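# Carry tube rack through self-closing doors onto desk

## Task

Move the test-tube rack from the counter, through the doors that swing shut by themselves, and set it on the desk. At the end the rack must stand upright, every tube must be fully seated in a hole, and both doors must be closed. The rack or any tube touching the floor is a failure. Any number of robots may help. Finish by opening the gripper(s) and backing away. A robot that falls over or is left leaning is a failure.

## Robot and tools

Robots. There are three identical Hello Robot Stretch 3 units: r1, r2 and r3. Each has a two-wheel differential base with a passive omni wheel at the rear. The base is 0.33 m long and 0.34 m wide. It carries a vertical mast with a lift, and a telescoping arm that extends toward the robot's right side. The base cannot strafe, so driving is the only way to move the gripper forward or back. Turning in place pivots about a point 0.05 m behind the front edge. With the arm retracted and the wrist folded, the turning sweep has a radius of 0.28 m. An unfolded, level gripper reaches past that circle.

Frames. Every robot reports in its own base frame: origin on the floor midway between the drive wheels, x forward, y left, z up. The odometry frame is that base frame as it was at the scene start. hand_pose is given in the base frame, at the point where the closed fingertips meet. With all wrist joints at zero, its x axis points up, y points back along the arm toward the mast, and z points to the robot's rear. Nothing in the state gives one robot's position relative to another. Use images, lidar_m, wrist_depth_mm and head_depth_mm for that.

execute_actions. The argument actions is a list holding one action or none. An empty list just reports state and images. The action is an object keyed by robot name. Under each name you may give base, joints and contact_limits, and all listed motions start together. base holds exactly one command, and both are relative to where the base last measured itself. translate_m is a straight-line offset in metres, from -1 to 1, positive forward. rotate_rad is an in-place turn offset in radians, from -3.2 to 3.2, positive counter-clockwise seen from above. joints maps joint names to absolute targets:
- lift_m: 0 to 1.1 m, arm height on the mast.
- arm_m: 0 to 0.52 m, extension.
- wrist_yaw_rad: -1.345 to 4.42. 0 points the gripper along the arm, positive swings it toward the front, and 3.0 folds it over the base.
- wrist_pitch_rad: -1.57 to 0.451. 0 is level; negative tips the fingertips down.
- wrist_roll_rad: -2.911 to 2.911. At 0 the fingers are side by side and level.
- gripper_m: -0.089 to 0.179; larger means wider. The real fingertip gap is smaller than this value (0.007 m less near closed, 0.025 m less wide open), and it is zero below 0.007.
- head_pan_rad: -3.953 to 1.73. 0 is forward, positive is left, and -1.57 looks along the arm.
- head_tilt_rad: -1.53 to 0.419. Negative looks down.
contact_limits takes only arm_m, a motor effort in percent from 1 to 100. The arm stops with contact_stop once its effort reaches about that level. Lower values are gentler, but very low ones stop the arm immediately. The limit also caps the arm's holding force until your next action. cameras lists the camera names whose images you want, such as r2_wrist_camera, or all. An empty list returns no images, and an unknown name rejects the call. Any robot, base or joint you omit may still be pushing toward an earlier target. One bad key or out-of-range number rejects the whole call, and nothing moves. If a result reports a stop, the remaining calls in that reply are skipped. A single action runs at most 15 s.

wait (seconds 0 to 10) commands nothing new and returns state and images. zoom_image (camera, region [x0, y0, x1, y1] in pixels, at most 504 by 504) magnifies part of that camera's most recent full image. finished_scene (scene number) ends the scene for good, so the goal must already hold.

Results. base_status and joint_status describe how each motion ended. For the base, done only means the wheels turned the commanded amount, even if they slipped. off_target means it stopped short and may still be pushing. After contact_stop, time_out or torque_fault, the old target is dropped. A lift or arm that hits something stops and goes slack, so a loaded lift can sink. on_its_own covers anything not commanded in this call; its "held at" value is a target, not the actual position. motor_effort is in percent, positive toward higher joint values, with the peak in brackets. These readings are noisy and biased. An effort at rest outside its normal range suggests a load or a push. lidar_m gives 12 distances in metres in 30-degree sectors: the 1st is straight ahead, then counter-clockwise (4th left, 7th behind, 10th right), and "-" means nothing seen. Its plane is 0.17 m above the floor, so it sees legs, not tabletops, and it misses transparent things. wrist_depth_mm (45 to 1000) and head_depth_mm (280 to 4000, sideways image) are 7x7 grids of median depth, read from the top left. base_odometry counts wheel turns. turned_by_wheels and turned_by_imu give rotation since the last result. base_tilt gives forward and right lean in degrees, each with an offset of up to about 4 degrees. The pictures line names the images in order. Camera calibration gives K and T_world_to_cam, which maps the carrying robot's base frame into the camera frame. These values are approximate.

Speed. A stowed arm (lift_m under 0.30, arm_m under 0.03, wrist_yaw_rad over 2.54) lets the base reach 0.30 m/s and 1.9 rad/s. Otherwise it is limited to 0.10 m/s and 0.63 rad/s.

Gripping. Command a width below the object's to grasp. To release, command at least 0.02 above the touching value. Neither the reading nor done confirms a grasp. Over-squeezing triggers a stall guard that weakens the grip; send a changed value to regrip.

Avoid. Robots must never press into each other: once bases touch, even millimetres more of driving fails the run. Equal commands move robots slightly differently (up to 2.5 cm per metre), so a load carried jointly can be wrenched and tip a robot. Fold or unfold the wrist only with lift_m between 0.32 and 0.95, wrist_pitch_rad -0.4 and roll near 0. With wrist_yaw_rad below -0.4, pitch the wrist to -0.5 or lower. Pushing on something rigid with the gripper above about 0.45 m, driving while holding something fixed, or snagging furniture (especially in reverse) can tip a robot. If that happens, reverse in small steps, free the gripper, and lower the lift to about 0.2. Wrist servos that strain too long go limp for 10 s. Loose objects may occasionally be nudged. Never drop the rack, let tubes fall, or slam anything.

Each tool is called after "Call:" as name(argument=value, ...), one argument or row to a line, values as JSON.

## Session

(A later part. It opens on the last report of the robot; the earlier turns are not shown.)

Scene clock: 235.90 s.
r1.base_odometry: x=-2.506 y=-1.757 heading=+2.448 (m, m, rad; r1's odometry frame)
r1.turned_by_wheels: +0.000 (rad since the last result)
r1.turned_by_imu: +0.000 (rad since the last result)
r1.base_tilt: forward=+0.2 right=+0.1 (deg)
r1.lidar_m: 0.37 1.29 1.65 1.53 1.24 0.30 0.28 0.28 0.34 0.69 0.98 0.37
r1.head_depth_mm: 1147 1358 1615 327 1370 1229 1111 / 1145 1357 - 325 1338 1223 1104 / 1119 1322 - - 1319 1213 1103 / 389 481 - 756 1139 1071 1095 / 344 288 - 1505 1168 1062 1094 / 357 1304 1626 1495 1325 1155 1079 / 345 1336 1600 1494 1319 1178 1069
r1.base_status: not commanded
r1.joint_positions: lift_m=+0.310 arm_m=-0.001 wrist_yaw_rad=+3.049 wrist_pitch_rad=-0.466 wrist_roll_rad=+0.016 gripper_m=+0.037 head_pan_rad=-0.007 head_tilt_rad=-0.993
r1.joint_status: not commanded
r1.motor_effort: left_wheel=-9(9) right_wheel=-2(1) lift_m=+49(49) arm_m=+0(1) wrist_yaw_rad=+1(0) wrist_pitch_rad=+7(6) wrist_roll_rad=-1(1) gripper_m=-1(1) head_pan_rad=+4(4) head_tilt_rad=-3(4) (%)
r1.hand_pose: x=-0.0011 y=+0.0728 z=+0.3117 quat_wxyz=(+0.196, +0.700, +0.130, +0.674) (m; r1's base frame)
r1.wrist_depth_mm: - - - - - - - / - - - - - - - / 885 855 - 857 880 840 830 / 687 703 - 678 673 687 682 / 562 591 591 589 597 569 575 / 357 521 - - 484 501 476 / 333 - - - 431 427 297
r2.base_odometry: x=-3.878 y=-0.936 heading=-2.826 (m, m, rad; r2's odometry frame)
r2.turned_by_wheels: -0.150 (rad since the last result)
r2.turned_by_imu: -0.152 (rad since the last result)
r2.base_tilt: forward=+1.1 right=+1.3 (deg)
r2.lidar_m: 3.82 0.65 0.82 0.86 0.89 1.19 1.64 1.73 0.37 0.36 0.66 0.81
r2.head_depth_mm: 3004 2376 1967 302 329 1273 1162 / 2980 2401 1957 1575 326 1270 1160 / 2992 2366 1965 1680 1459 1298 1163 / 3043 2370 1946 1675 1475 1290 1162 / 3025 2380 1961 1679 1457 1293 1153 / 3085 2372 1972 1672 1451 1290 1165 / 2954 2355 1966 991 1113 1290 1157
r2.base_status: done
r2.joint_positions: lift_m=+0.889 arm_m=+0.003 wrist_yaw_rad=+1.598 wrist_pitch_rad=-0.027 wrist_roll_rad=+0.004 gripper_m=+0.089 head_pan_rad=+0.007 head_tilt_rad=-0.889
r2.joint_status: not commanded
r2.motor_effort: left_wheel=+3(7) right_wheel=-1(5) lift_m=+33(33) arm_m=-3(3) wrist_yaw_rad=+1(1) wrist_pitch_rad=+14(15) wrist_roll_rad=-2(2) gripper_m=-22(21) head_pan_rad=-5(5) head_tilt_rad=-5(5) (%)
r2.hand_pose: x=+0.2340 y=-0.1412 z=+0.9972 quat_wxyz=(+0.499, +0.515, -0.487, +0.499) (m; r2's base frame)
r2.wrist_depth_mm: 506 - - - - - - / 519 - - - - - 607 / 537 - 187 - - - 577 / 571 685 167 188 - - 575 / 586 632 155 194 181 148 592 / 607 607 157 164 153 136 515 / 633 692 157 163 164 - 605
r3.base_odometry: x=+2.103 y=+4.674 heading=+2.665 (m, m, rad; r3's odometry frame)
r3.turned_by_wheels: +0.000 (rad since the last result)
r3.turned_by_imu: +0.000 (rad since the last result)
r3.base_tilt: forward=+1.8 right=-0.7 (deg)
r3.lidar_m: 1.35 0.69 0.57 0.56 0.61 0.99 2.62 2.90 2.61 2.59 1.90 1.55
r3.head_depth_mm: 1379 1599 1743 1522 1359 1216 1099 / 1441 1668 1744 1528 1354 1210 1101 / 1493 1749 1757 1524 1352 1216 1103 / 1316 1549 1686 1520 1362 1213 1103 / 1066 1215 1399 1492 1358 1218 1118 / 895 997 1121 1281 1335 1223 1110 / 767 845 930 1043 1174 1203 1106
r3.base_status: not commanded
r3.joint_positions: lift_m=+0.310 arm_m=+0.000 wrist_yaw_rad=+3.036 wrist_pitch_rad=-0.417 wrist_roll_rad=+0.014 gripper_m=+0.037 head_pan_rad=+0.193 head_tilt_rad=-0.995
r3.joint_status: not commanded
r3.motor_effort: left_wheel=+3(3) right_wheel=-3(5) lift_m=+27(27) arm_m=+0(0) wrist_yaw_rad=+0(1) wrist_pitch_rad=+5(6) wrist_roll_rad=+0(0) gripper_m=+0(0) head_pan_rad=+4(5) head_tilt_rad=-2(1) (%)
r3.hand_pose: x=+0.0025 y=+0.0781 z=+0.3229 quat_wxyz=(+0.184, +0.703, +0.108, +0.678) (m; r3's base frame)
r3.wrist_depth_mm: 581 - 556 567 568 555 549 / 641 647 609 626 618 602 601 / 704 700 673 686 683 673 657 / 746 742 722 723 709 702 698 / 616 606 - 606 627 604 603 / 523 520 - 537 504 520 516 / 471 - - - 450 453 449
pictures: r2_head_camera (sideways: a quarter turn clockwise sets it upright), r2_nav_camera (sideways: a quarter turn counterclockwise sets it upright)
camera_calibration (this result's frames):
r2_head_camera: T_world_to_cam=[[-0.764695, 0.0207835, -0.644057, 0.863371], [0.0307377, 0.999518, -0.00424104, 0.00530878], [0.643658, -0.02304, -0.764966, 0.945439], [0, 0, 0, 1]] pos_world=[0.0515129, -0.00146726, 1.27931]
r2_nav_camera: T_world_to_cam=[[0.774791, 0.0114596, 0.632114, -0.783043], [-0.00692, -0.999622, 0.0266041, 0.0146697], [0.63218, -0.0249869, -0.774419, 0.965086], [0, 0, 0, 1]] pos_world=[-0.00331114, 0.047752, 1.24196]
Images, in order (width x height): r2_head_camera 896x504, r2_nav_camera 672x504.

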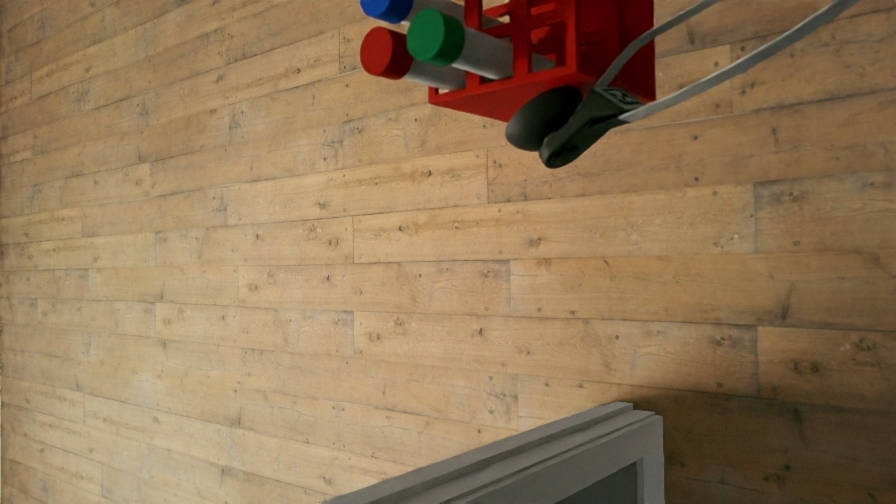

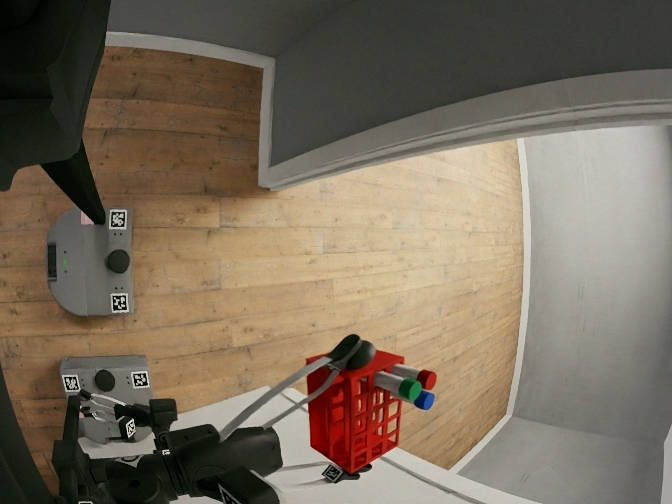

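Call:
execute_actions(
  actions=[
    {"r2":{"base":{"translate_m":1}},"r3":{"base":{"rotate_rad":1.0},"joints":{"head_pan_rad":1.3,"head_tilt_rad":-0.5}}},
  ],
  cameras=["r3_nav_camera"],
)

Call:
execute_actions(
  actions=[
    {"r2":{"base":{"translate_m":0.4}}},
  ],
  cameras=[],
)

Call:
execute_actions(
  actions=[
    {"r2":{"base":{"rotate_rad":1.5}}},
  ],
  cameras=[],
)

Call:
execute_actions(
  actions=[
    {"r2":{"base":{"translate_m":1},"joints":{"head_tilt_rad":-0.7,"lift_m":0.95}},"r1":{"base":{"translate_m":1},"joints":{"head_pan_rad":-2.2,"head_tilt_rad":-0.5}}},
  ],
  cameras=["r2_nav_camera","r2_head_camera","r1_nav_camera"],
)

Scene clock: 256.00 s.
r1.base_odometry: x=-2.506 y=-1.757 heading=+2.448 (m, m, rad; r1's odometry frame)
r1.turned_by_wheels: +0.000 (rad since the last result)
r1.turned_by_imu: +0.005 (rad since the last result)
r1.base_tilt: forward=+0.2 right=+0.1 (deg)
r1.lidar_m: 1.25 1.29 1.65 1.54 1.24 0.30 0.27 0.28 0.34 0.69 0.99 0.96
r1.head_depth_mm: 1152 1358 1615 1541 1370 1229 1108 / 1144 1356 1664 1553 1361 1222 1107 / 1146 1355 1651 1533 1352 1212 1103 / 1143 1351 1636 1520 1347 1204 1096 / 1133 1344 1630 1514 1335 1198 1089 / 1137 1342 1615 1495 1321 1191 1080 / 1133 1330 1605 1483 1323 1181 1068
r1.base_status: not commanded
r1.joint_positions: lift_m=+0.310 arm_m=-0.001 wrist_yaw_rad=+3.049 wrist_pitch_rad=-0.466 wrist_roll_rad=+0.016 gripper_m=+0.037 head_pan_rad=-0.007 head_tilt_rad=-0.993
r1.joint_status: not commanded
r1.motor_effort: left_wheel=-9(9) right_wheel=-1(2) lift_m=+49(49) arm_m=+1(1) wrist_yaw_rad=+1(0) wrist_pitch_rad=+6(7) wrist_roll_rad=-1(1) gripper_m=-1(0) head_pan_rad=+4(4) head_tilt_rad=-3(3) (%)
r1.hand_pose: x=-0.0011 y=+0.0728 z=+0.3117 quat_wxyz=(+0.196, +0.700, +0.130, +0.674) (m; r1's base frame)
r1.wrist_depth_mm: - - - - - - - / - - - - - - - / 864 892 - 853 849 835 842 / 689 702 - 698 687 701 691 / 567 587 587 568 598 576 579 / 355 524 - - 479 496 488 / 330 - - - 434 438 435
r2.base_odometry: x=-4.828 y=-1.247 heading=-2.826 (m, m, rad; r2's odometry frame)
r2.turned_by_wheels: +0.000 (rad since the last result)
r2.turned_by_imu: +0.005 (rad since the last result)
r2.base_tilt: forward=+1.1 right=+1.3 (deg)
r2.lidar_m: 2.85 2.93 2.59 1.25 0.42 0.42 2.64 0.85 0.68 1.04 2.30 2.98
r2.head_depth_mm: 2682 2371 1953 303 328 1272 1158 / 2722 2403 1977 1585 326 1273 1163 / 2732 2416 1951 1673 1455 1288 1155 / 2732 2391 1951 1679 1451 1292 1156 / 2710 2408 1954 1683 1462 1283 1157 / 2721 2376 1965 1671 1451 1299 1159 / 2688 2422 1979 1672 1457 1291 1161
r2.base_status: done
r2.joint_positions: lift_m=+0.889 arm_m=+0.003 wrist_yaw_rad=+1.598 wrist_pitch_rad=-0.027 wrist_roll_rad=+0.004 gripper_m=+0.089 head_pan_rad=+0.007 head_tilt_rad=-0.889
r2.joint_status: not commanded
r2.motor_effort: left_wheel=+3(7) right_wheel=-2(1) lift_m=+34(33) arm_m=-4(4) wrist_yaw_rad=+1(1) wrist_pitch_rad=+15(15) wrist_roll_rad=-2(3) gripper_m=-21(21) head_pan_rad=-4(4) head_tilt_rad=-4(5) (%)
r2.hand_pose: x=+0.2340 y=-0.1412 z=+0.9972 quat_wxyz=(+0.499, +0.515, -0.487, +0.499) (m; r2's base frame)
r2.wrist_depth_mm: - - - - - - - / - - - - - - - / - - 190 - - - - / - - 167 188 - - - / - - 155 195 182 149 - / - - 158 164 153 135 - / - - 157 163 164 - -
r3.base_odometry: x=+2.103 y=+4.674 heading=-2.618 (m, m, rad; r3's odometry frame)
r3.turned_by_wheels: +1.000 (rad since the last result)
r3.turned_by_imu: +0.991 (rad since the last result)
r3.base_tilt: forward=+1.7 right=-0.8 (deg)
r3.lidar_m: 0.57 0.56 0.62 0.94 2.72 2.85 2.60 2.59 1.95 1.56 1.49 0.72
r3.head_depth_mm: 563 599 633 675 723 777 836 / 621 661 708 760 818 885 970 / 693 742 799 865 946 1042 1154 / 781 844 920 1011 1122 1253 1284 / 895 980 1080 1206 1351 1502 1322 / 1053 1164 1320 1503 1737 1580 1312 / 1269 1443 1673 2005 1992 1590 1306
r3.base_status: done
r3.joint_positions: lift_m=+0.310 arm_m=+0.000 wrist_yaw_rad=+3.036 wrist_pitch_rad=-0.417 wrist_roll_rad=+0.014 gripper_m=+0.037 head_pan_rad=+1.293 head_tilt_rad=-0.507
r3.joint_status: all done
r3.motor_effort: left_wheel=-3(8) right_wheel=+6(10) lift_m=+27(27) arm_m=+1(1) wrist_yaw_rad=+0(0) wrist_pitch_rad=+6(6) wrist_roll_rad=+0(0) gripper_m=+0(0) head_pan_rad=+3(60) head_tilt_rad=+3(31) (%)
r3.hand_pose: x=+0.0025 y=+0.0781 z=+0.3229 quat_wxyz=(+0.184, +0.703, +0.108, +0.678) (m; r3's base frame)
r3.wrist_depth_mm: - - - - 778 598 481 / - - - - 832 626 504 / 953 945 942 931 852 660 520 / 744 736 735 734 730 672 542 / 611 612 - 608 632 608 558 / 520 519 - 544 499 516 522 / 471 - - - 455 454 456
pictures: r3_nav_camera (sideways: a quarter turn counterclockwise sets it upright)
camera_calibration (this result's frames):
r3_nav_camera: T_world_to_cam=[[0.187583, 0.50107, 0.844832, -1.0568], [0.962125, -0.266939, -0.0553044, 0.118813], [0.197808, 0.823209, -0.532165, 0.644412], [0, 0, 0, 1]] pos_world=[-0.043546, 0.0307589, 1.24232]
Images, in order (width x height): r3_nav_camera 672x504.

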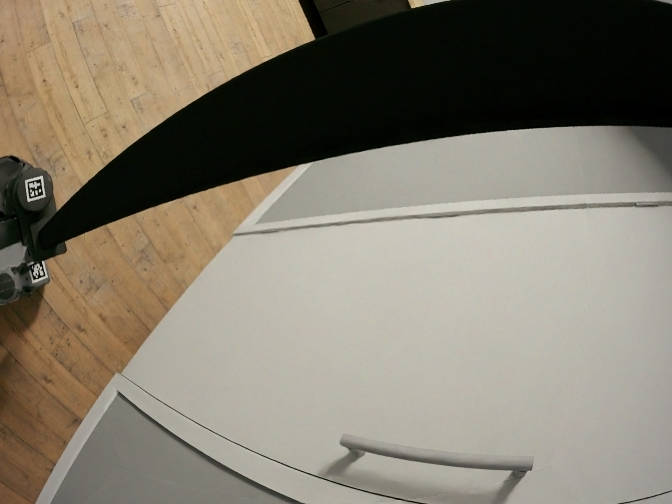

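Scene clock: 261.30 s.
r1.base_odometry: x=-2.506 y=-1.757 heading=+2.448 (m, m, rad; r1's odometry frame)
r1.turned_by_wheels: +0.000 (rad since the last result)
r1.turned_by_imu: +0.001 (rad since the last result)
r1.base_tilt: forward=+0.2 right=+0.1 (deg)
r1.lidar_m: 1.26 1.29 1.65 1.54 1.24 0.30 0.27 0.28 0.34 0.69 0.99 0.96
r1.head_depth_mm: 1149 1360 1623 1529 1376 1225 1105 / 1143 1357 1658 1548 1370 1218 1102 / 1144 1357 1646 1538 1356 1210 1100 / 1138 1358 1628 1521 1344 1203 1102 / 1136 1349 1624 1515 1344 1195 1086 / 1128 1334 1618 1503 1324 1182 1078 / 1126 1340 1609 1488 1319 1183 1069
r1.base_status: not commanded
r1.joint_positions: lift_m=+0.310 arm_m=-0.001 wrist_yaw_rad=+3.049 wrist_pitch_rad=-0.466 wrist_roll_rad=+0.016 gripper_m=+0.037 head_pan_rad=-0.007 head_tilt_rad=-0.993
r1.joint_status: not commanded
r1.motor_effort: left_wheel=-9(9) right_wheel=-2(2) lift_m=+49(49) arm_m=+1(0) wrist_yaw_rad=+0(1) wrist_pitch_rad=+7(7) wrist_roll_rad=+0(0) gripper_m=+0(1) head_pan_rad=+4(4) head_tilt_rad=-4(3) (%)
r1.hand_pose: x=-0.0011 y=+0.0728 z=+0.3117 quat_wxyz=(+0.196, +0.700, +0.130, +0.674) (m; r1's base frame)
r1.wrist_depth_mm: - - - - - - - / - - - - - - - / 881 840 - 861 838 842 839 / 703 712 - 701 697 694 675 / 569 588 573 585 596 592 579 / 356 515 - - 482 485 492 / 328 - - - 439 435 440
r2.base_odometry: x=-5.208 y=-1.371 heading=-2.826 (m, m, rad; r2's odometry frame)
r2.turned_by_wheels: +0.000 (rad since the last result)
r2.turned_by_imu: +0.002 (rad since the last result)
r2.base_tilt: forward=+1.1 right=+1.4 (deg)
r2.lidar_m: 2.44 2.53 2.37 2.07 1.01 0.75 1.51 0.91 0.94 2.22 2.29 2.56
r2.head_depth_mm: 2361 2408 1951 305 328 1270 1164 / 2342 2376 1955 1580 326 1270 1163 / 2332 2371 1969 1679 1453 1289 1156 / 2328 2405 1959 1694 1459 1285 1153 / 2346 2364 1965 1666 1456 1290 1162 / 2312 2362 1963 1675 1452 1292 1153 / 2305 2377 1970 1677 1453 1299 1160
r2.base_status: done
r2.joint_positions: lift_m=+0.889 arm_m=+0.003 wrist_yaw_rad=+1.598 wrist_pitch_rad=-0.027 wrist_roll_rad=+0.004 gripper_m=+0.089 head_pan_rad=+0.007 head_tilt_rad=-0.889
r2.joint_status: not commanded
r2.motor_effort: left_wheel=+2(7) right_wheel=-1(2) lift_m=+33(33) arm_m=-4(3) wrist_yaw_rad=+2(1) wrist_pitch_rad=+15(14) wrist_roll_rad=-2(2) gripper_m=-21(20) head_pan_rad=-5(4) head_tilt_rad=-5(6) (%)
r2.hand_pose: x=+0.2340 y=-0.1412 z=+0.9972 quat_wxyz=(+0.499, +0.515, -0.487, +0.499) (m; r2's base frame)
r2.wrist_depth_mm: - - - - - - - / - - - - - - - / - - 189 - - - - / - - 168 189 - - - / - - 155 196 181 149 - / - - 157 165 153 135 - / - - 157 164 163 - -
r3.base_odometry: x=+2.103 y=+4.674 heading=-2.618 (m, m, rad; r3's odometry frame)
r3.turned_by_wheels: +0.000 (rad since the last result)
r3.turned_by_imu: +0.001 (rad since the last result)
r3.base_tilt: forward=+1.7 right=-0.8 (deg)
r3.lidar_m: 0.57 0.56 0.62 0.94 2.71 2.85 2.62 2.59 1.95 1.56 1.49 0.72
r3.head_depth_mm: 564 599 634 676 722 776 839 / 622 662 708 759 819 889 967 / 694 743 800 866 946 1044 1155 / 779 845 918 1009 1118 1257 1278 / 894 979 1076 1199 1356 1501 1322 / 1047 1163 1313 1499 1739 1591 1318 / 1269 1435 1674 1981 1985 1579 1309
r3.base_status: not commanded
r3.joint_positions: lift_m=+0.310 arm_m=+0.000 wrist_yaw_rad=+3.036 wrist_pitch_rad=-0.417 wrist_roll_rad=+0.014 gripper_m=+0.037 head_pan_rad=+1.293 head_tilt_rad=-0.507
r3.joint_status: not commanded
r3.motor_effort: left_wheel=-4(4) right_wheel=+6(6) lift_m=+27(26) arm_m=+0(1) wrist_yaw_rad=+0(0) wrist_pitch_rad=+5(6) wrist_roll_rad=+0(0) gripper_m=+0(0) head_pan_rad=+5(5) head_tilt_rad=+4(4) (%)
r3.hand_pose: x=+0.0025 y=+0.0781 z=+0.3229 quat_wxyz=(+0.184, +0.703, +0.108, +0.678) (m; r3's base frame)
r3.wrist_depth_mm: - - - - 791 598 483 / - - - - 837 624 502 / 959 947 931 946 850 665 518 / 741 740 734 741 740 675 543 / 606 617 - 613 635 617 557 / 521 518 - 532 503 521 515 / 468 - - - 456 453 451
pictures: none
No camera images: the call's "cameras" was empty. Leave "cameras" out to get every camera's image.

Scene clock: 264.73 s.
r1.base_odometry: x=-2.506 y=-1.757 heading=+2.448 (m, m, rad; r1's odometry frame)
r1.turned_by_wheels: +0.000 (rad since the last result)
r1.turned_by_imu: +0.001 (rad since the last result)
r1.base_tilt: forward=+0.2 right=+0.1 (deg)
r1.lidar_m: 1.26 1.29 1.65 1.53 1.24 0.30 0.27 0.28 0.34 0.69 0.99 0.97
r1.head_depth_mm: 1146 1367 1620 1530 1374 1231 1106 / 1141 1347 1668 1547 1375 1222 1102 / 1143 1358 1654 1533 1352 1206 1097 / 1140 1352 1633 1526 1342 1196 1095 / 1134 1342 1632 1506 1337 1199 1089 / 1131 1336 1625 1504 1327 1189 1080 / 1133 1333 1606 1482 1315 1183 1070
r1.base_status: not commanded
r1.joint_positions: lift_m=+0.310 arm_m=-0.001 wrist_yaw_rad=+3.049 wrist_pitch_rad=-0.466 wrist_roll_rad=+0.016 gripper_m=+0.037 head_pan_rad=-0.007 head_tilt_rad=-0.993
r1.joint_status: not commanded
r1.motor_effort: left_wheel=-9(9) right_wheel=-2(2) lift_m=+49(49) arm_m=+0(0) wrist_yaw_rad=+1(1) wrist_pitch_rad=+7(7) wrist_roll_rad=-1(1) gripper_m=+0(1) head_pan_rad=+4(4) head_tilt_rad=-3(3) (%)
r1.hand_pose: x=-0.0011 y=+0.0728 z=+0.3117 quat_wxyz=(+0.196, +0.700, +0.130, +0.674) (m; r1's base frame)
r1.wrist_depth_mm: - - - - - - - / - - - - - - - / 892 842 - 858 889 847 845 / 705 692 - 686 677 676 678 / 570 579 585 587 592 587 569 / 355 515 - - 490 494 491 / 330 - - - 444 440 432
r2.base_odometry: x=-5.208 y=-1.371 heading=-1.326 (m, m, rad; r2's odometry frame)
r2.turned_by_wheels: +1.500 (rad since the last result)
r2.turned_by_imu: +1.519 (rad since the last result)
r2.base_tilt: forward=+1.0 right=+1.3 (deg)
r2.lidar_m: 2.06 1.07 0.75 2.70 0.94 0.91 2.08 2.25 2.60 2.45 2.48 2.37
r2.head_depth_mm: 2469 2376 1963 303 329 1269 1157 / 2473 2365 1957 1565 326 1274 1165 / 2435 2370 1971 1687 1457 1289 1160 / 2430 2391 1967 1677 1458 1295 1159 / 2349 2277 1973 1674 1452 1299 1156 / 2406 2390 1968 1663 1450 1295 1155 / 2380 2405 1958 1670 1459 1292 1158
r2.base_status: done
r2.joint_positions: lift_m=+0.889 arm_m=+0.003 wrist_yaw_rad=+1.598 wrist_pitch_rad=-0.027 wrist_roll_rad=+0.004 gripper_m=+0.089 head_pan_rad=+0.007 head_tilt_rad=-0.889
r2.joint_status: not commanded
r2.motor_effort: left_wheel=-2(5) right_wheel=+4(6) lift_m=+33(33) arm_m=-4(3) wrist_yaw_rad=+1(1) wrist_pitch_rad=+14(14) wrist_roll_rad=-2(2) gripper_m=-21(21) head_pan_rad=-5(5) head_tilt_rad=-3(5) (%)
r2.hand_pose: x=+0.2340 y=-0.1413 z=+0.9972 quat_wxyz=(+0.499, +0.515, -0.487, +0.499) (m; r2's base frame)
r2.wrist_depth_mm: - - - - - - - / - - - - - - - / - - 191 - - - - / - - 166 188 - - - / - - 155 195 182 150 - / - - 158 166 153 136 - / 935 - 157 164 164 - -
r3.base_odometry: x=+2.103 y=+4.674 heading=-2.618 (m, m, rad; r3's odometry frame)
r3.turned_by_wheels: +0.000 (rad since the last result)
r3.turned_by_imu: +0.001 (rad since the last result)
r3.base_tilt: forward=+1.7 right=-0.8 (deg)
r3.lidar_m: 0.57 0.56 0.62 0.94 2.72 2.85 2.62 2.59 1.95 1.56 1.49 0.72
r3.head_depth_mm: 564 598 633 676 721 777 840 / 622 662 709 760 820 889 971 / 690 741 801 869 947 1034 1155 / 783 843 919 1006 1118 1250 1286 / 898 977 1078 1199 1347 1496 1315 / 1047 1165 1316 1507 1746 1587 1316 / 1270 1434 1669 2002 1995 1580 1314
r3.base_status: not commanded
r3.joint_positions: lift_m=+0.310 arm_m=+0.000 wrist_yaw_rad=+3.036 wrist_pitch_rad=-0.417 wrist_roll_rad=+0.014 gripper_m=+0.037 head_pan_rad=+1.293 head_tilt_rad=-0.507
r3.joint_status: not commanded
r3.motor_effort: left_wheel=-4(4) right_wheel=+5(6) lift_m=+27(27) arm_m=+0(1) wrist_yaw_rad=+0(1) wrist_pitch_rad=+6(5) wrist_roll_rad=+0(0) gripper_m=+0(0) head_pan_rad=+5(5) head_tilt_rad=+4(4) (%)
r3.hand_pose: x=+0.0025 y=+0.0781 z=+0.3229 quat_wxyz=(+0.184, +0.703, +0.108, +0.678) (m; r3's base frame)
r3.wrist_depth_mm: - - - - 789 600 485 / - - - - 841 626 499 / 949 933 927 933 853 658 516 / 748 748 736 743 733 681 542 / 607 613 - 608 627 606 557 / 523 521 - 531 503 515 518 / 467 - - - 454 454 453
pictures: none
No camera images: the call's "cameras" was empty. Leave "cameras" out to get every camera's image.

Scene clock: 275.90 s.
r1.base_odometry: x=-3.275 y=-1.117 heading=+2.448 (m, m, rad; r1's odometry frame)
r1.turned_by_wheels: +0.000 (rad since the last result)
r1.turned_by_imu: +0.001 (rad since the last result)
r1.base_tilt: forward=+0.2 right=+0.1 (deg)
r1.lidar_m: 0.26 0.27 0.36 0.89 1.70 1.92 1.83 0.87 0.65 0.66 0.39 0.27
r1.head_depth_mm: 814 929 1087 1291 1571 1598 1316 / 717 803 914 1061 1267 1493 1304 / 639 709 794 902 1049 1244 1300 / 566 616 672 772 889 1033 1200 / 531 578 631 699 785 890 1032 / 3507 641 682 761 844 956 1072 / 548 591 645 705 776 858 959
r1.base_status: done
r1.joint_positions: lift_m=+0.310 arm_m=-0.001 wrist_yaw_rad=+3.049 wrist_pitch_rad=-0.466 wrist_roll_rad=+0.016 gripper_m=+0.037 head_pan_rad=-2.193 head_tilt_rad=-0.507
r1.joint_status: all done
r1.motor_effort: left_wheel=-4(8) right_wheel=+3(4) lift_m=+49(49) arm_m=+0(0) wrist_yaw_rad=+1(0) wrist_pitch_rad=+6(6) wrist_roll_rad=+0(0) gripper_m=+0(1) head_pan_rad=-4(53) head_tilt_rad=+5(35) (%)
r1.hand_pose: x=-0.0011 y=+0.0728 z=+0.3117 quat_wxyz=(+0.196, +0.700, +0.130, +0.674) (m; r1's base frame)
r1.wrist_depth_mm: - - - - 775 442 305 / - - - - 824 450 307 / 892 855 - 862 764 455 307 / 712 704 - 687 659 455 311 / 594 580 587 560 592 461 322 / 509 514 - - 486 451 321 / 453 - - - 439 422 328
r2.base_odometry: x=-4.966 y=-2.341 heading=-1.326 (m, m, rad; r2's odometry frame)
r2.turned_by_wheels: +0.000 (rad since the last result)
r2.turned_by_imu: +0.004 (rad since the last result)
r2.base_tilt: forward=+1.1 right=+1.3 (deg)
r2.lidar_m: 1.07 1.19 0.82 0.77 0.79 1.00 2.34 3.26 2.51 2.36 2.36 1.53
r2.head_depth_mm: 1343 920 1752 1907 288 295 1234 / 1339 922 1740 1922 1709 1394 1232 / 1321 921 1735 1904 1675 1416 1232 / 1317 919 1710 1914 1672 1413 1232 / 1306 920 1671 1846 1594 1377 1226 / 1294 919 1232 1887 1666 1420 1229 / 1308 920 1669 1898 1660 1422 1226
r2.base_status: done
r2.joint_positions: lift_m=+0.949 arm_m=+0.003 wrist_yaw_rad=+1.598 wrist_pitch_rad=-0.027 wrist_roll_rad=+0.004 gripper_m=+0.089 head_pan_rad=+0.007 head_tilt_rad=-0.705
r2.joint_status: all done
r2.motor_effort: left_wheel=-2(3) right_wheel=+4(7) lift_m=+33(36) arm_m=-3(3) wrist_yaw_rad=+2(1) wrist_pitch_rad=+15(15) wrist_roll_rad=-2(2) gripper_m=-21(21) head_pan_rad=-5(4) head_tilt_rad=+3(20) (%)
r2.hand_pose: x=+0.2340 y=-0.1413 z=+1.0571 quat_wxyz=(+0.499, +0.515, -0.487, +0.499) (m; r2's base frame)
r2.wrist_depth_mm: - - - - - - - / - - - - - - - / - - 190 - - - - / - - 168 187 888 888 901 / - - 155 195 181 150 - / - - 158 165 153 136 - / - - 157 164 164 - -
r3.base_odometry: x=+2.103 y=+4.674 heading=-2.618 (m, m, rad; r3's odometry frame)
r3.turned_by_wheels: +0.000 (rad since the last result)
r3.turned_by_imu: +0.002 (rad since the last result)
r3.base_tilt: forward=+1.7 right=-0.8 (deg)
r3.lidar_m: 0.57 0.56 0.62 0.94 2.71 2.85 2.62 2.59 1.95 1.56 1.49 0.72
r3.head_depth_mm: 565 597 636 674 721 776 837 / 621 662 707 760 819 889 970 / 692 742 801 866 949 1036 1158 / 780 846 920 1012 1124 1250 1285 / 900 976 1072 1197 1349 1494 1320 / 1047 1166 1305 1497 1743 1585 1315 / 1269 1441 1670 1987 1990 1583 1308
r3.base_status: not commanded
r3.joint_positions: lift_m=+0.310 arm_m=+0.000 wrist_yaw_rad=+3.036 wrist_pitch_rad=-0.417 wrist_roll_rad=+0.014 gripper_m=+0.037 head_pan_rad=+1.293 head_tilt_rad=-0.507
r3.joint_status: not commanded
r3.motor_effort: left_wheel=-4(4) right_wheel=+6(6) lift_m=+27(26) arm_m=+0(1) wrist_yaw_rad=+0(0) wrist_pitch_rad=+5(6) wrist_roll_rad=+1(0) gripper_m=+0(0) head_pan_rad=+4(5) head_tilt_rad=+4(4) (%)
r3.hand_pose: x=+0.0025 y=+0.0781 z=+0.3229 quat_wxyz=(+0.184, +0.703, +0.108, +0.678) (m; r3's base frame)
r3.wrist_depth_mm: - - - - 786 601 480 / - - - - 843 629 501 / 934 933 941 934 848 665 527 / 739 738 741 740 743 676 542 / 619 620 - 612 631 612 554 / 520 522 - 539 508 514 519 / 466 - - - 451 454 452
pictures: r1_nav_camera (sideways: a quarter turn counterclockwise sets it upright), r2_head_camera (sideways: a quarter turn clockwise sets it upright), r2_nav_camera (sideways: a quarter turn counterclockwise sets it upright)
camera_calibration (this result's frames):
r1_nav_camera: T_world_to_cam=[[-0.269352, -0.442664, 0.855277, -1.07146], [-0.842834, 0.538016, 0.0130263, 0.0430604], [-0.465919, -0.717348, -0.518008, 0.635226], [0, 0, 0, 1]] pos_world=[0.0436574, -0.0417847, 1.24488]
r2_head_camera: T_world_to_cam=[[-0.633698, 0.0217099, -0.773276, 1.03097], [0.0308915, 0.999519, 0.00274627, -0.00378868], [0.772964, -0.0221473, -0.634064, 0.774398], [0, 0, 0, 1]] pos_world=[0.0548599, -0.0014446, 1.28825]
r2_nav_camera: T_world_to_cam=[[0.645808, 0.0105471, 0.763427, -0.95338], [-0.011576, -0.999654, 0.0236032, 0.0185989], [0.763412, -0.0240806, -0.645463, 0.796569], [0, 0, 0, 1]] pos_world=[0.00780497, 0.0478297, 1.24155]
Images, in order (width x height): r1_nav_camera 672x504, r2_head_camera 896x504, r2_nav_camera 672x504.

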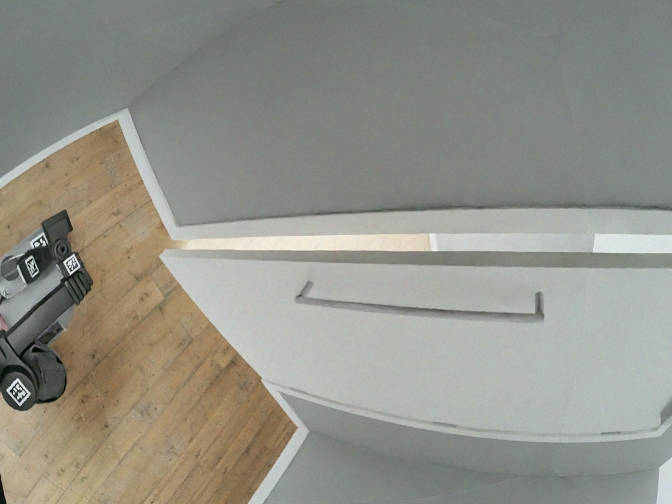

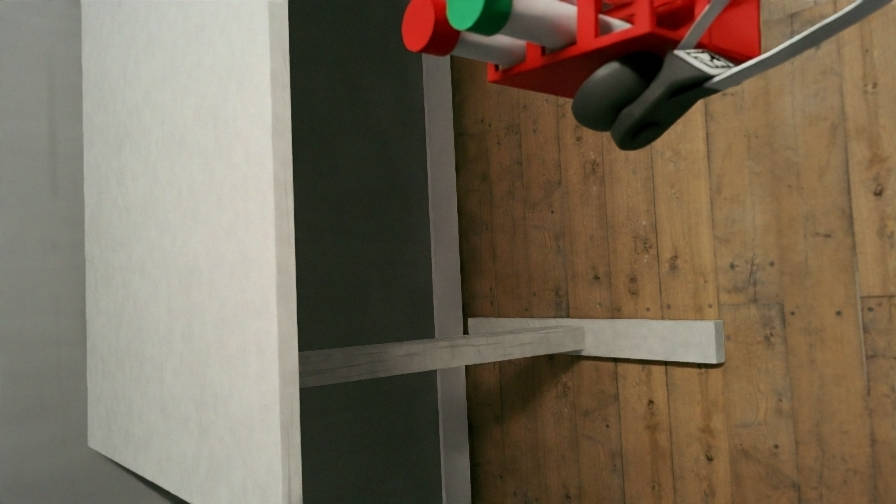

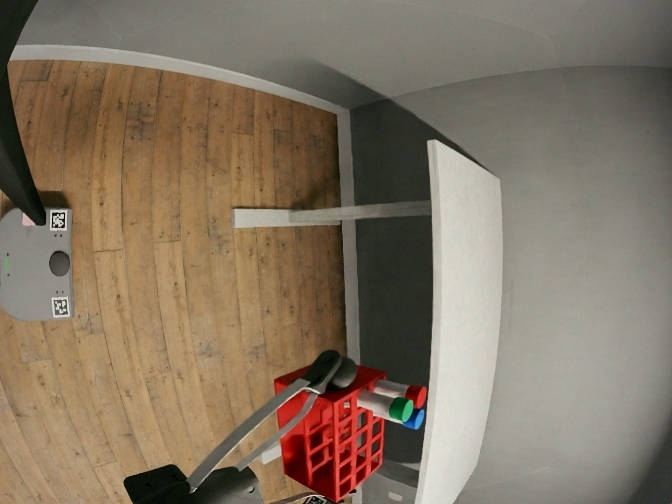

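Call:
execute_actions(
  actions=[
    {"r2":{"base":{"translate_m":0.64},"joints":{"head_tilt_rad":-1.1}}},
  ],
  cameras=[],
)

Call:
execute_actions(
  actions=[
    {"r2":{"joints":{"lift_m":0.91}}},
  ],
  cameras=["r2_wrist_camera","r2_head_camera","r1_nav_camera"],
)

Scene clock: 289.20 s.
r1.base_odometry: x=-3.275 y=-1.117 heading=+2.448 (m, m, rad; r1's odometry frame)
r1.turned_by_wheels: +0.000 (rad since the last result)
r1.turned_by_imu: +0.003 (rad since the last result)
r1.base_tilt: forward=+0.2 right=+0.1 (deg)
r1.lidar_m: 0.26 0.27 0.36 0.89 1.70 1.93 1.83 0.98 0.70 0.66 0.39 0.27
r1.head_depth_mm: 885 992 1141 1325 1565 1602 1313 / 803 897 1005 1159 1353 1532 1302 / 739 817 911 1027 1174 1377 1302 / 685 747 826 922 1043 1197 1276 / 629 681 744 826 931 1061 1204 / 594 635 693 759 840 946 1066 / 549 591 645 704 776 858 962
r1.base_status: not commanded
r1.joint_positions: lift_m=+0.310 arm_m=-0.001 wrist_yaw_rad=+3.049 wrist_pitch_rad=-0.466 wrist_roll_rad=+0.016 gripper_m=+0.037 head_pan_rad=-2.193 head_tilt_rad=-0.507
r1.joint_status: not commanded
r1.motor_effort: left_wheel=-4(4) right_wheel=+3(2) lift_m=+49(49) arm_m=+1(0) wrist_yaw_rad=+0(1) wrist_pitch_rad=+6(6) wrist_roll_rad=+0(0) gripper_m=+0(0) head_pan_rad=-4(4) head_tilt_rad=+5(4) (%)
r1.hand_pose: x=-0.0011 y=+0.0728 z=+0.3117 quat_wxyz=(+0.196, +0.700, +0.130, +0.674) (m; r1's base frame)
r1.wrist_depth_mm: - - - - 781 441 304 / - - - - 803 444 308 / 893 892 - 860 766 452 313 / 699 684 - 698 667 461 318 / 599 577 585 588 602 459 317 / 514 523 - - 484 454 322 / 449 - - - 439 424 323
r2.base_odometry: x=-4.811 y=-2.962 heading=-1.326 (m, m, rad; r2's odometry frame)
r2.turned_by_wheels: +0.000 (rad since the last result)
r2.turned_by_imu: +0.003 (rad since the last result)
r2.base_tilt: forward=+1.0 right=+1.3 (deg)
r2.lidar_m: 0.89 0.45 0.87 0.82 0.84 1.09 2.52 3.55 2.46 2.32 1.13 0.95
r2.head_depth_mm: 523 - - 352 332 1184 1128 / 513 451 - 363 333 320 1130 / 511 451 405 365 334 317 1160 / 512 451 404 365 333 318 1155 / 511 451 403 364 333 318 1158 / 510 450 403 364 332 317 1134 / 509 449 402 364 332 313 1126
r2.base_status: done
r2.joint_positions: lift_m=+0.949 arm_m=+0.003 wrist_yaw_rad=+1.598 wrist_pitch_rad=-0.027 wrist_roll_rad=+0.004 gripper_m=+0.089 head_pan_rad=+0.007 head_tilt_rad=-1.086
r2.joint_status: all done
r2.motor_effort: left_wheel=-3(4) right_wheel=+3(6) lift_m=+33(33) arm_m=-4(4) wrist_yaw_rad=+1(1) wrist_pitch_rad=+15(15) wrist_roll_rad=-2(2) gripper_m=-21(21) head_pan_rad=-5(4) head_tilt_rad=-6(30) (%)
r2.hand_pose: x=+0.2340 y=-0.1413 z=+1.0571 quat_wxyz=(+0.499, +0.515, -0.487, +0.499) (m; r2's base frame)
r2.wrist_depth_mm: 768 783 784 777 789 782 783 / 801 811 810 805 822 831 818 / 831 855 191 828 835 843 840 / 863 872 167 187 863 847 879 / 462 518 155 193 181 149 482 / 320 340 158 165 153 136 331 / 256 248 157 164 164 237 249
r3.base_odometry: x=+2.103 y=+4.674 heading=-2.618 (m, m, rad; r3's odometry frame)
r3.turned_by_wheels: +0.000 (rad since the last result)
r3.turned_by_imu: +0.002 (rad since the last result)
r3.base_tilt: forward=+1.7 right=-0.7 (deg)
r3.lidar_m: 0.57 0.56 0.62 0.94 2.71 2.85 2.62 2.59 1.95 1.56 1.49 0.72
r3.head_depth_mm: 565 598 636 675 721 776 840 / 622 662 709 760 819 890 973 / 691 741 800 864 946 1036 1163 / 779 842 920 1011 1113 1256 1290 / 894 979 1072 1207 1353 1492 1312 / 1052 1168 1311 1490 1744 1585 1316 / 1257 1434 1671 2004 2005 1580 1317
r3.base_status: not commanded
r3.joint_positions: lift_m=+0.310 arm_m=+0.000 wrist_yaw_rad=+3.036 wrist_pitch_rad=-0.417 wrist_roll_rad=+0.014 gripper_m=+0.037 head_pan_rad=+1.293 head_tilt_rad=-0.507
r3.joint_status: not commanded
r3.motor_effort: left_wheel=-4(4) right_wheel=+7(6) lift_m=+26(27) arm_m=+0(0) wrist_yaw_rad=+0(0) wrist_pitch_rad=+6(6) wrist_roll_rad=+0(0) gripper_m=+0(0) head_pan_rad=+5(5) head_tilt_rad=+4(4) (%)
r3.hand_pose: x=+0.0025 y=+0.0781 z=+0.3229 quat_wxyz=(+0.184, +0.703, +0.108, +0.678) (m; r3's base frame)
r3.wrist_depth_mm: - - - - 782 598 486 / - - - - 833 632 502 / 942 937 939 940 854 663 524 / 740 749 736 745 727 681 541 / 618 611 - 612 630 605 546 / 524 526 - 535 503 515 517 / 470 - - - 459 455 454
pictures: none
No camera images: the call's "cameras" was empty. Leave "cameras" out to get every camera's image.

Scene clock: 290.37 s.
r1.base_odometry: x=-3.275 y=-1.117 heading=+2.448 (m, m, rad; r1's odometry frame)
r1.turned_by_wheels: +0.000 (rad since the last result)
r1.turned_by_imu: +0.000 (rad since the last result)
r1.base_tilt: forward=+0.2 right=+0.1 (deg)
r1.lidar_m: 0.26 0.27 0.35 0.89 1.69 1.93 1.83 0.98 0.69 0.66 0.39 0.27
r1.head_depth_mm: 885 993 1137 1327 1564 1594 1308 / 805 898 1010 1153 1351 1528 1309 / 741 817 911 1024 1176 1386 1297 / 684 751 827 922 1044 1205 1278 / 631 681 746 824 931 1061 1201 / 593 637 692 759 840 939 1068 / 548 592 645 705 777 862 962
r1.base_status: not commanded
r1.joint_positions: lift_m=+0.310 arm_m=-0.001 wrist_yaw_rad=+3.049 wrist_pitch_rad=-0.466 wrist_roll_rad=+0.016 gripper_m=+0.037 head_pan_rad=-2.193 head_tilt_rad=-0.507
r1.joint_status: not commanded
r1.motor_effort: left_wheel=-4(4) right_wheel=+3(3) lift_m=+49(49) arm_m=+0(0) wrist_yaw_rad=+0(2) wrist_pitch_rad=+6(6) wrist_roll_rad=-1(1) gripper_m=+0(1) head_pan_rad=-4(4) head_tilt_rad=+5(5) (%)
r1.hand_pose: x=-0.0011 y=+0.0728 z=+0.3117 quat_wxyz=(+0.196, +0.700, +0.130, +0.674) (m; r1's base frame)
r1.wrist_depth_mm: - - - - 784 434 307 / - - - - 796 448 308 / 870 871 - 863 781 452 307 / 695 702 - 696 677 460 315 / 578 588 588 582 598 460 321 / 505 514 - - 489 442 321 / 460 - - - 439 420 324
r2.base_odometry: x=-4.811 y=-2.962 heading=-1.326 (m, m, rad; r2's odometry frame)
r2.turned_by_wheels: +0.000 (rad since the last result)
r2.turned_by_imu: +0.000 (rad since the last result)
r2.base_tilt: forward=+1.1 right=+1.3 (deg)
r2.lidar_m: 0.89 0.45 0.87 0.82 0.84 1.09 2.52 3.57 2.45 2.32 1.14 0.94
r2.head_depth_mm: 514 462 294 351 334 1185 1129 / 514 452 352 354 334 320 1134 / 512 452 404 365 333 317 1153 / 512 451 404 365 333 318 1148 / 511 451 403 364 333 317 1155 / 510 450 402 364 333 317 1135 / 509 450 403 364 333 313 1124
r2.base_status: not commanded
r2.joint_positions: lift_m=+0.910 arm_m=+0.003 wrist_yaw_rad=+1.598 wrist_pitch_rad=-0.027 wrist_roll_rad=+0.004 gripper_m=+0.089 head_pan_rad=+0.007 head_tilt_rad=-1.086
r2.joint_status: all done
r2.motor_effort: left_wheel=-3(2) right_wheel=+4(4) lift_m=+16(29) arm_m=-3(3) wrist_yaw_rad=+1(1) wrist_pitch_rad=+15(15) wrist_roll_rad=-2(2) gripper_m=-21(21) head_pan_rad=-4(5) head_tilt_rad=-6(6) (%)
r2.hand_pose: x=+0.2340 y=-0.1413 z=+1.0181 quat_wxyz=(+0.499, +0.515, -0.487, +0.499) (m; r2's base frame)
r2.wrist_depth_mm: 778 790 794 790 803 813 800 / 791 822 812 783 812 805 828 / 842 846 190 831 840 814 847 / 860 665 168 187 671 666 681 / 358 388 155 194 181 149 369 / 247 263 157 165 153 135 252 / 198 187 157 163 164 181 191
r3.base_odometry: x=+2.103 y=+4.674 heading=-2.618 (m, m, rad; r3's odometry frame)
r3.turned_by_wheels: +0.000 (rad since the last result)
r3.turned_by_imu: +0.000 (rad since the last result)
r3.base_tilt: forward=+1.7 right=-0.8 (deg)
r3.lidar_m: 0.57 0.56 0.62 0.94 2.71 2.85 2.62 2.59 1.95 1.56 1.49 0.72
r3.head_depth_mm: 564 598 634 676 723 774 838 / 622 660 707 759 821 888 969 / 692 742 800 866 947 1041 1156 / 781 843 919 1010 1121 1254 1286 / 894 980 1074 1205 1345 1505 1318 / 1044 1166 1313 1493 1742 1592 1318 / 1264 1433 1667 1980 1996 1581 1307
r3.base_status: not commanded
r3.joint_positions: lift_m=+0.310 arm_m=+0.000 wrist_yaw_rad=+3.036 wrist_pitch_rad=-0.417 wrist_roll_rad=+0.014 gripper_m=+0.037 head_pan_rad=+1.293 head_tilt_rad=-0.507
r3.joint_status: not commanded
r3.motor_effort: left_wheel=-3(4) right_wheel=+6(6) lift_m=+27(27) arm_m=+1(0) wrist_yaw_rad=+1(0) wrist_pitch_rad=+5(5) wrist_roll_rad=+0(0) gripper_m=+0(0) head_pan_rad=+4(4) head_tilt_rad=+3(4) (%)
r3.hand_pose: x=+0.0025 y=+0.0781 z=+0.3229 quat_wxyz=(+0.184, +0.703, +0.108, +0.678) (m; r3's base frame)
r3.wrist_depth_mm: - - - - 776 592 479 / - - - - 835 624 500 / 940 940 947 960 856 664 525 / 743 734 741 739 738 682 543 / 617 604 - 606 630 610 554 / 524 522 - 537 505 518 514 / 465 - - - 454 450 458
pictures: r1_nav_camera (sideways: a quarter turn counterclockwise sets it upright), r2_head_camera (sideways: a quarter turn clockwise sets it upright), r2_wrist_camera
camera_calibration (this result's frames):
r1_nav_camera: T_world_to_cam=[[-0.269352, -0.442664, 0.855277, -1.07146], [-0.842834, 0.538016, 0.0130263, 0.0430604], [-0.465919, -0.717348, -0.518008, 0.635226], [0, 0, 0, 1]] pos_world=[0.0436573, -0.0417847, 1.24488]
r2_head_camera: T_world_to_cam=[[-0.876125, 0.0201393, -0.481664, 0.652488], [0.0293284, 0.999503, -0.011556, 0.0148386], [0.481191, -0.024251, -0.87628, 1.09114], [0, 0, 0, 1]] pos_world=[0.0461798, -0.00151076, 1.27059]
r2_wrist_camera: T_world_to_cam=[[0.0569607, -0.998376, -0.000397824, -0.149457], [-0.216389, -0.0119567, -0.976234, 1.06906], [0.974644, 0.0556931, -0.216718, 0.161437], [0, 0, 0, 1]] pos_world=[0.0825014, -0.145423, 1.07858]
Images, in order (width x height): r1_nav_camera 672x504, r2_head_camera 896x504, r2_wrist_camera 644x364.

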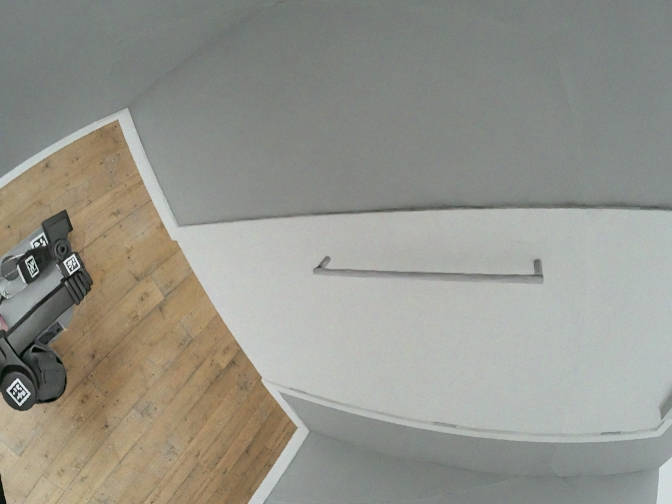

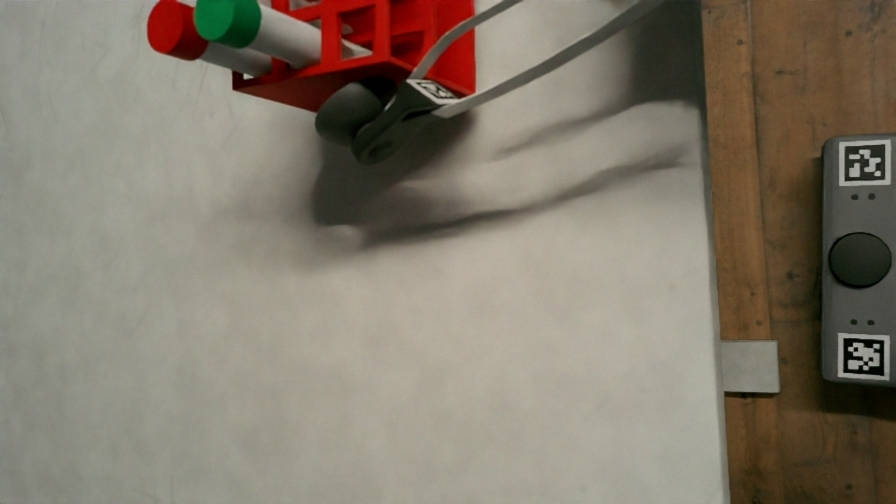

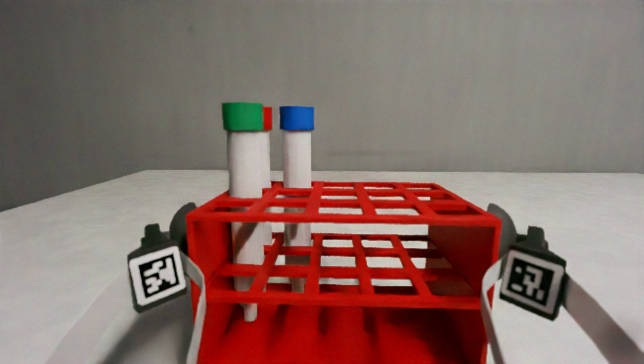

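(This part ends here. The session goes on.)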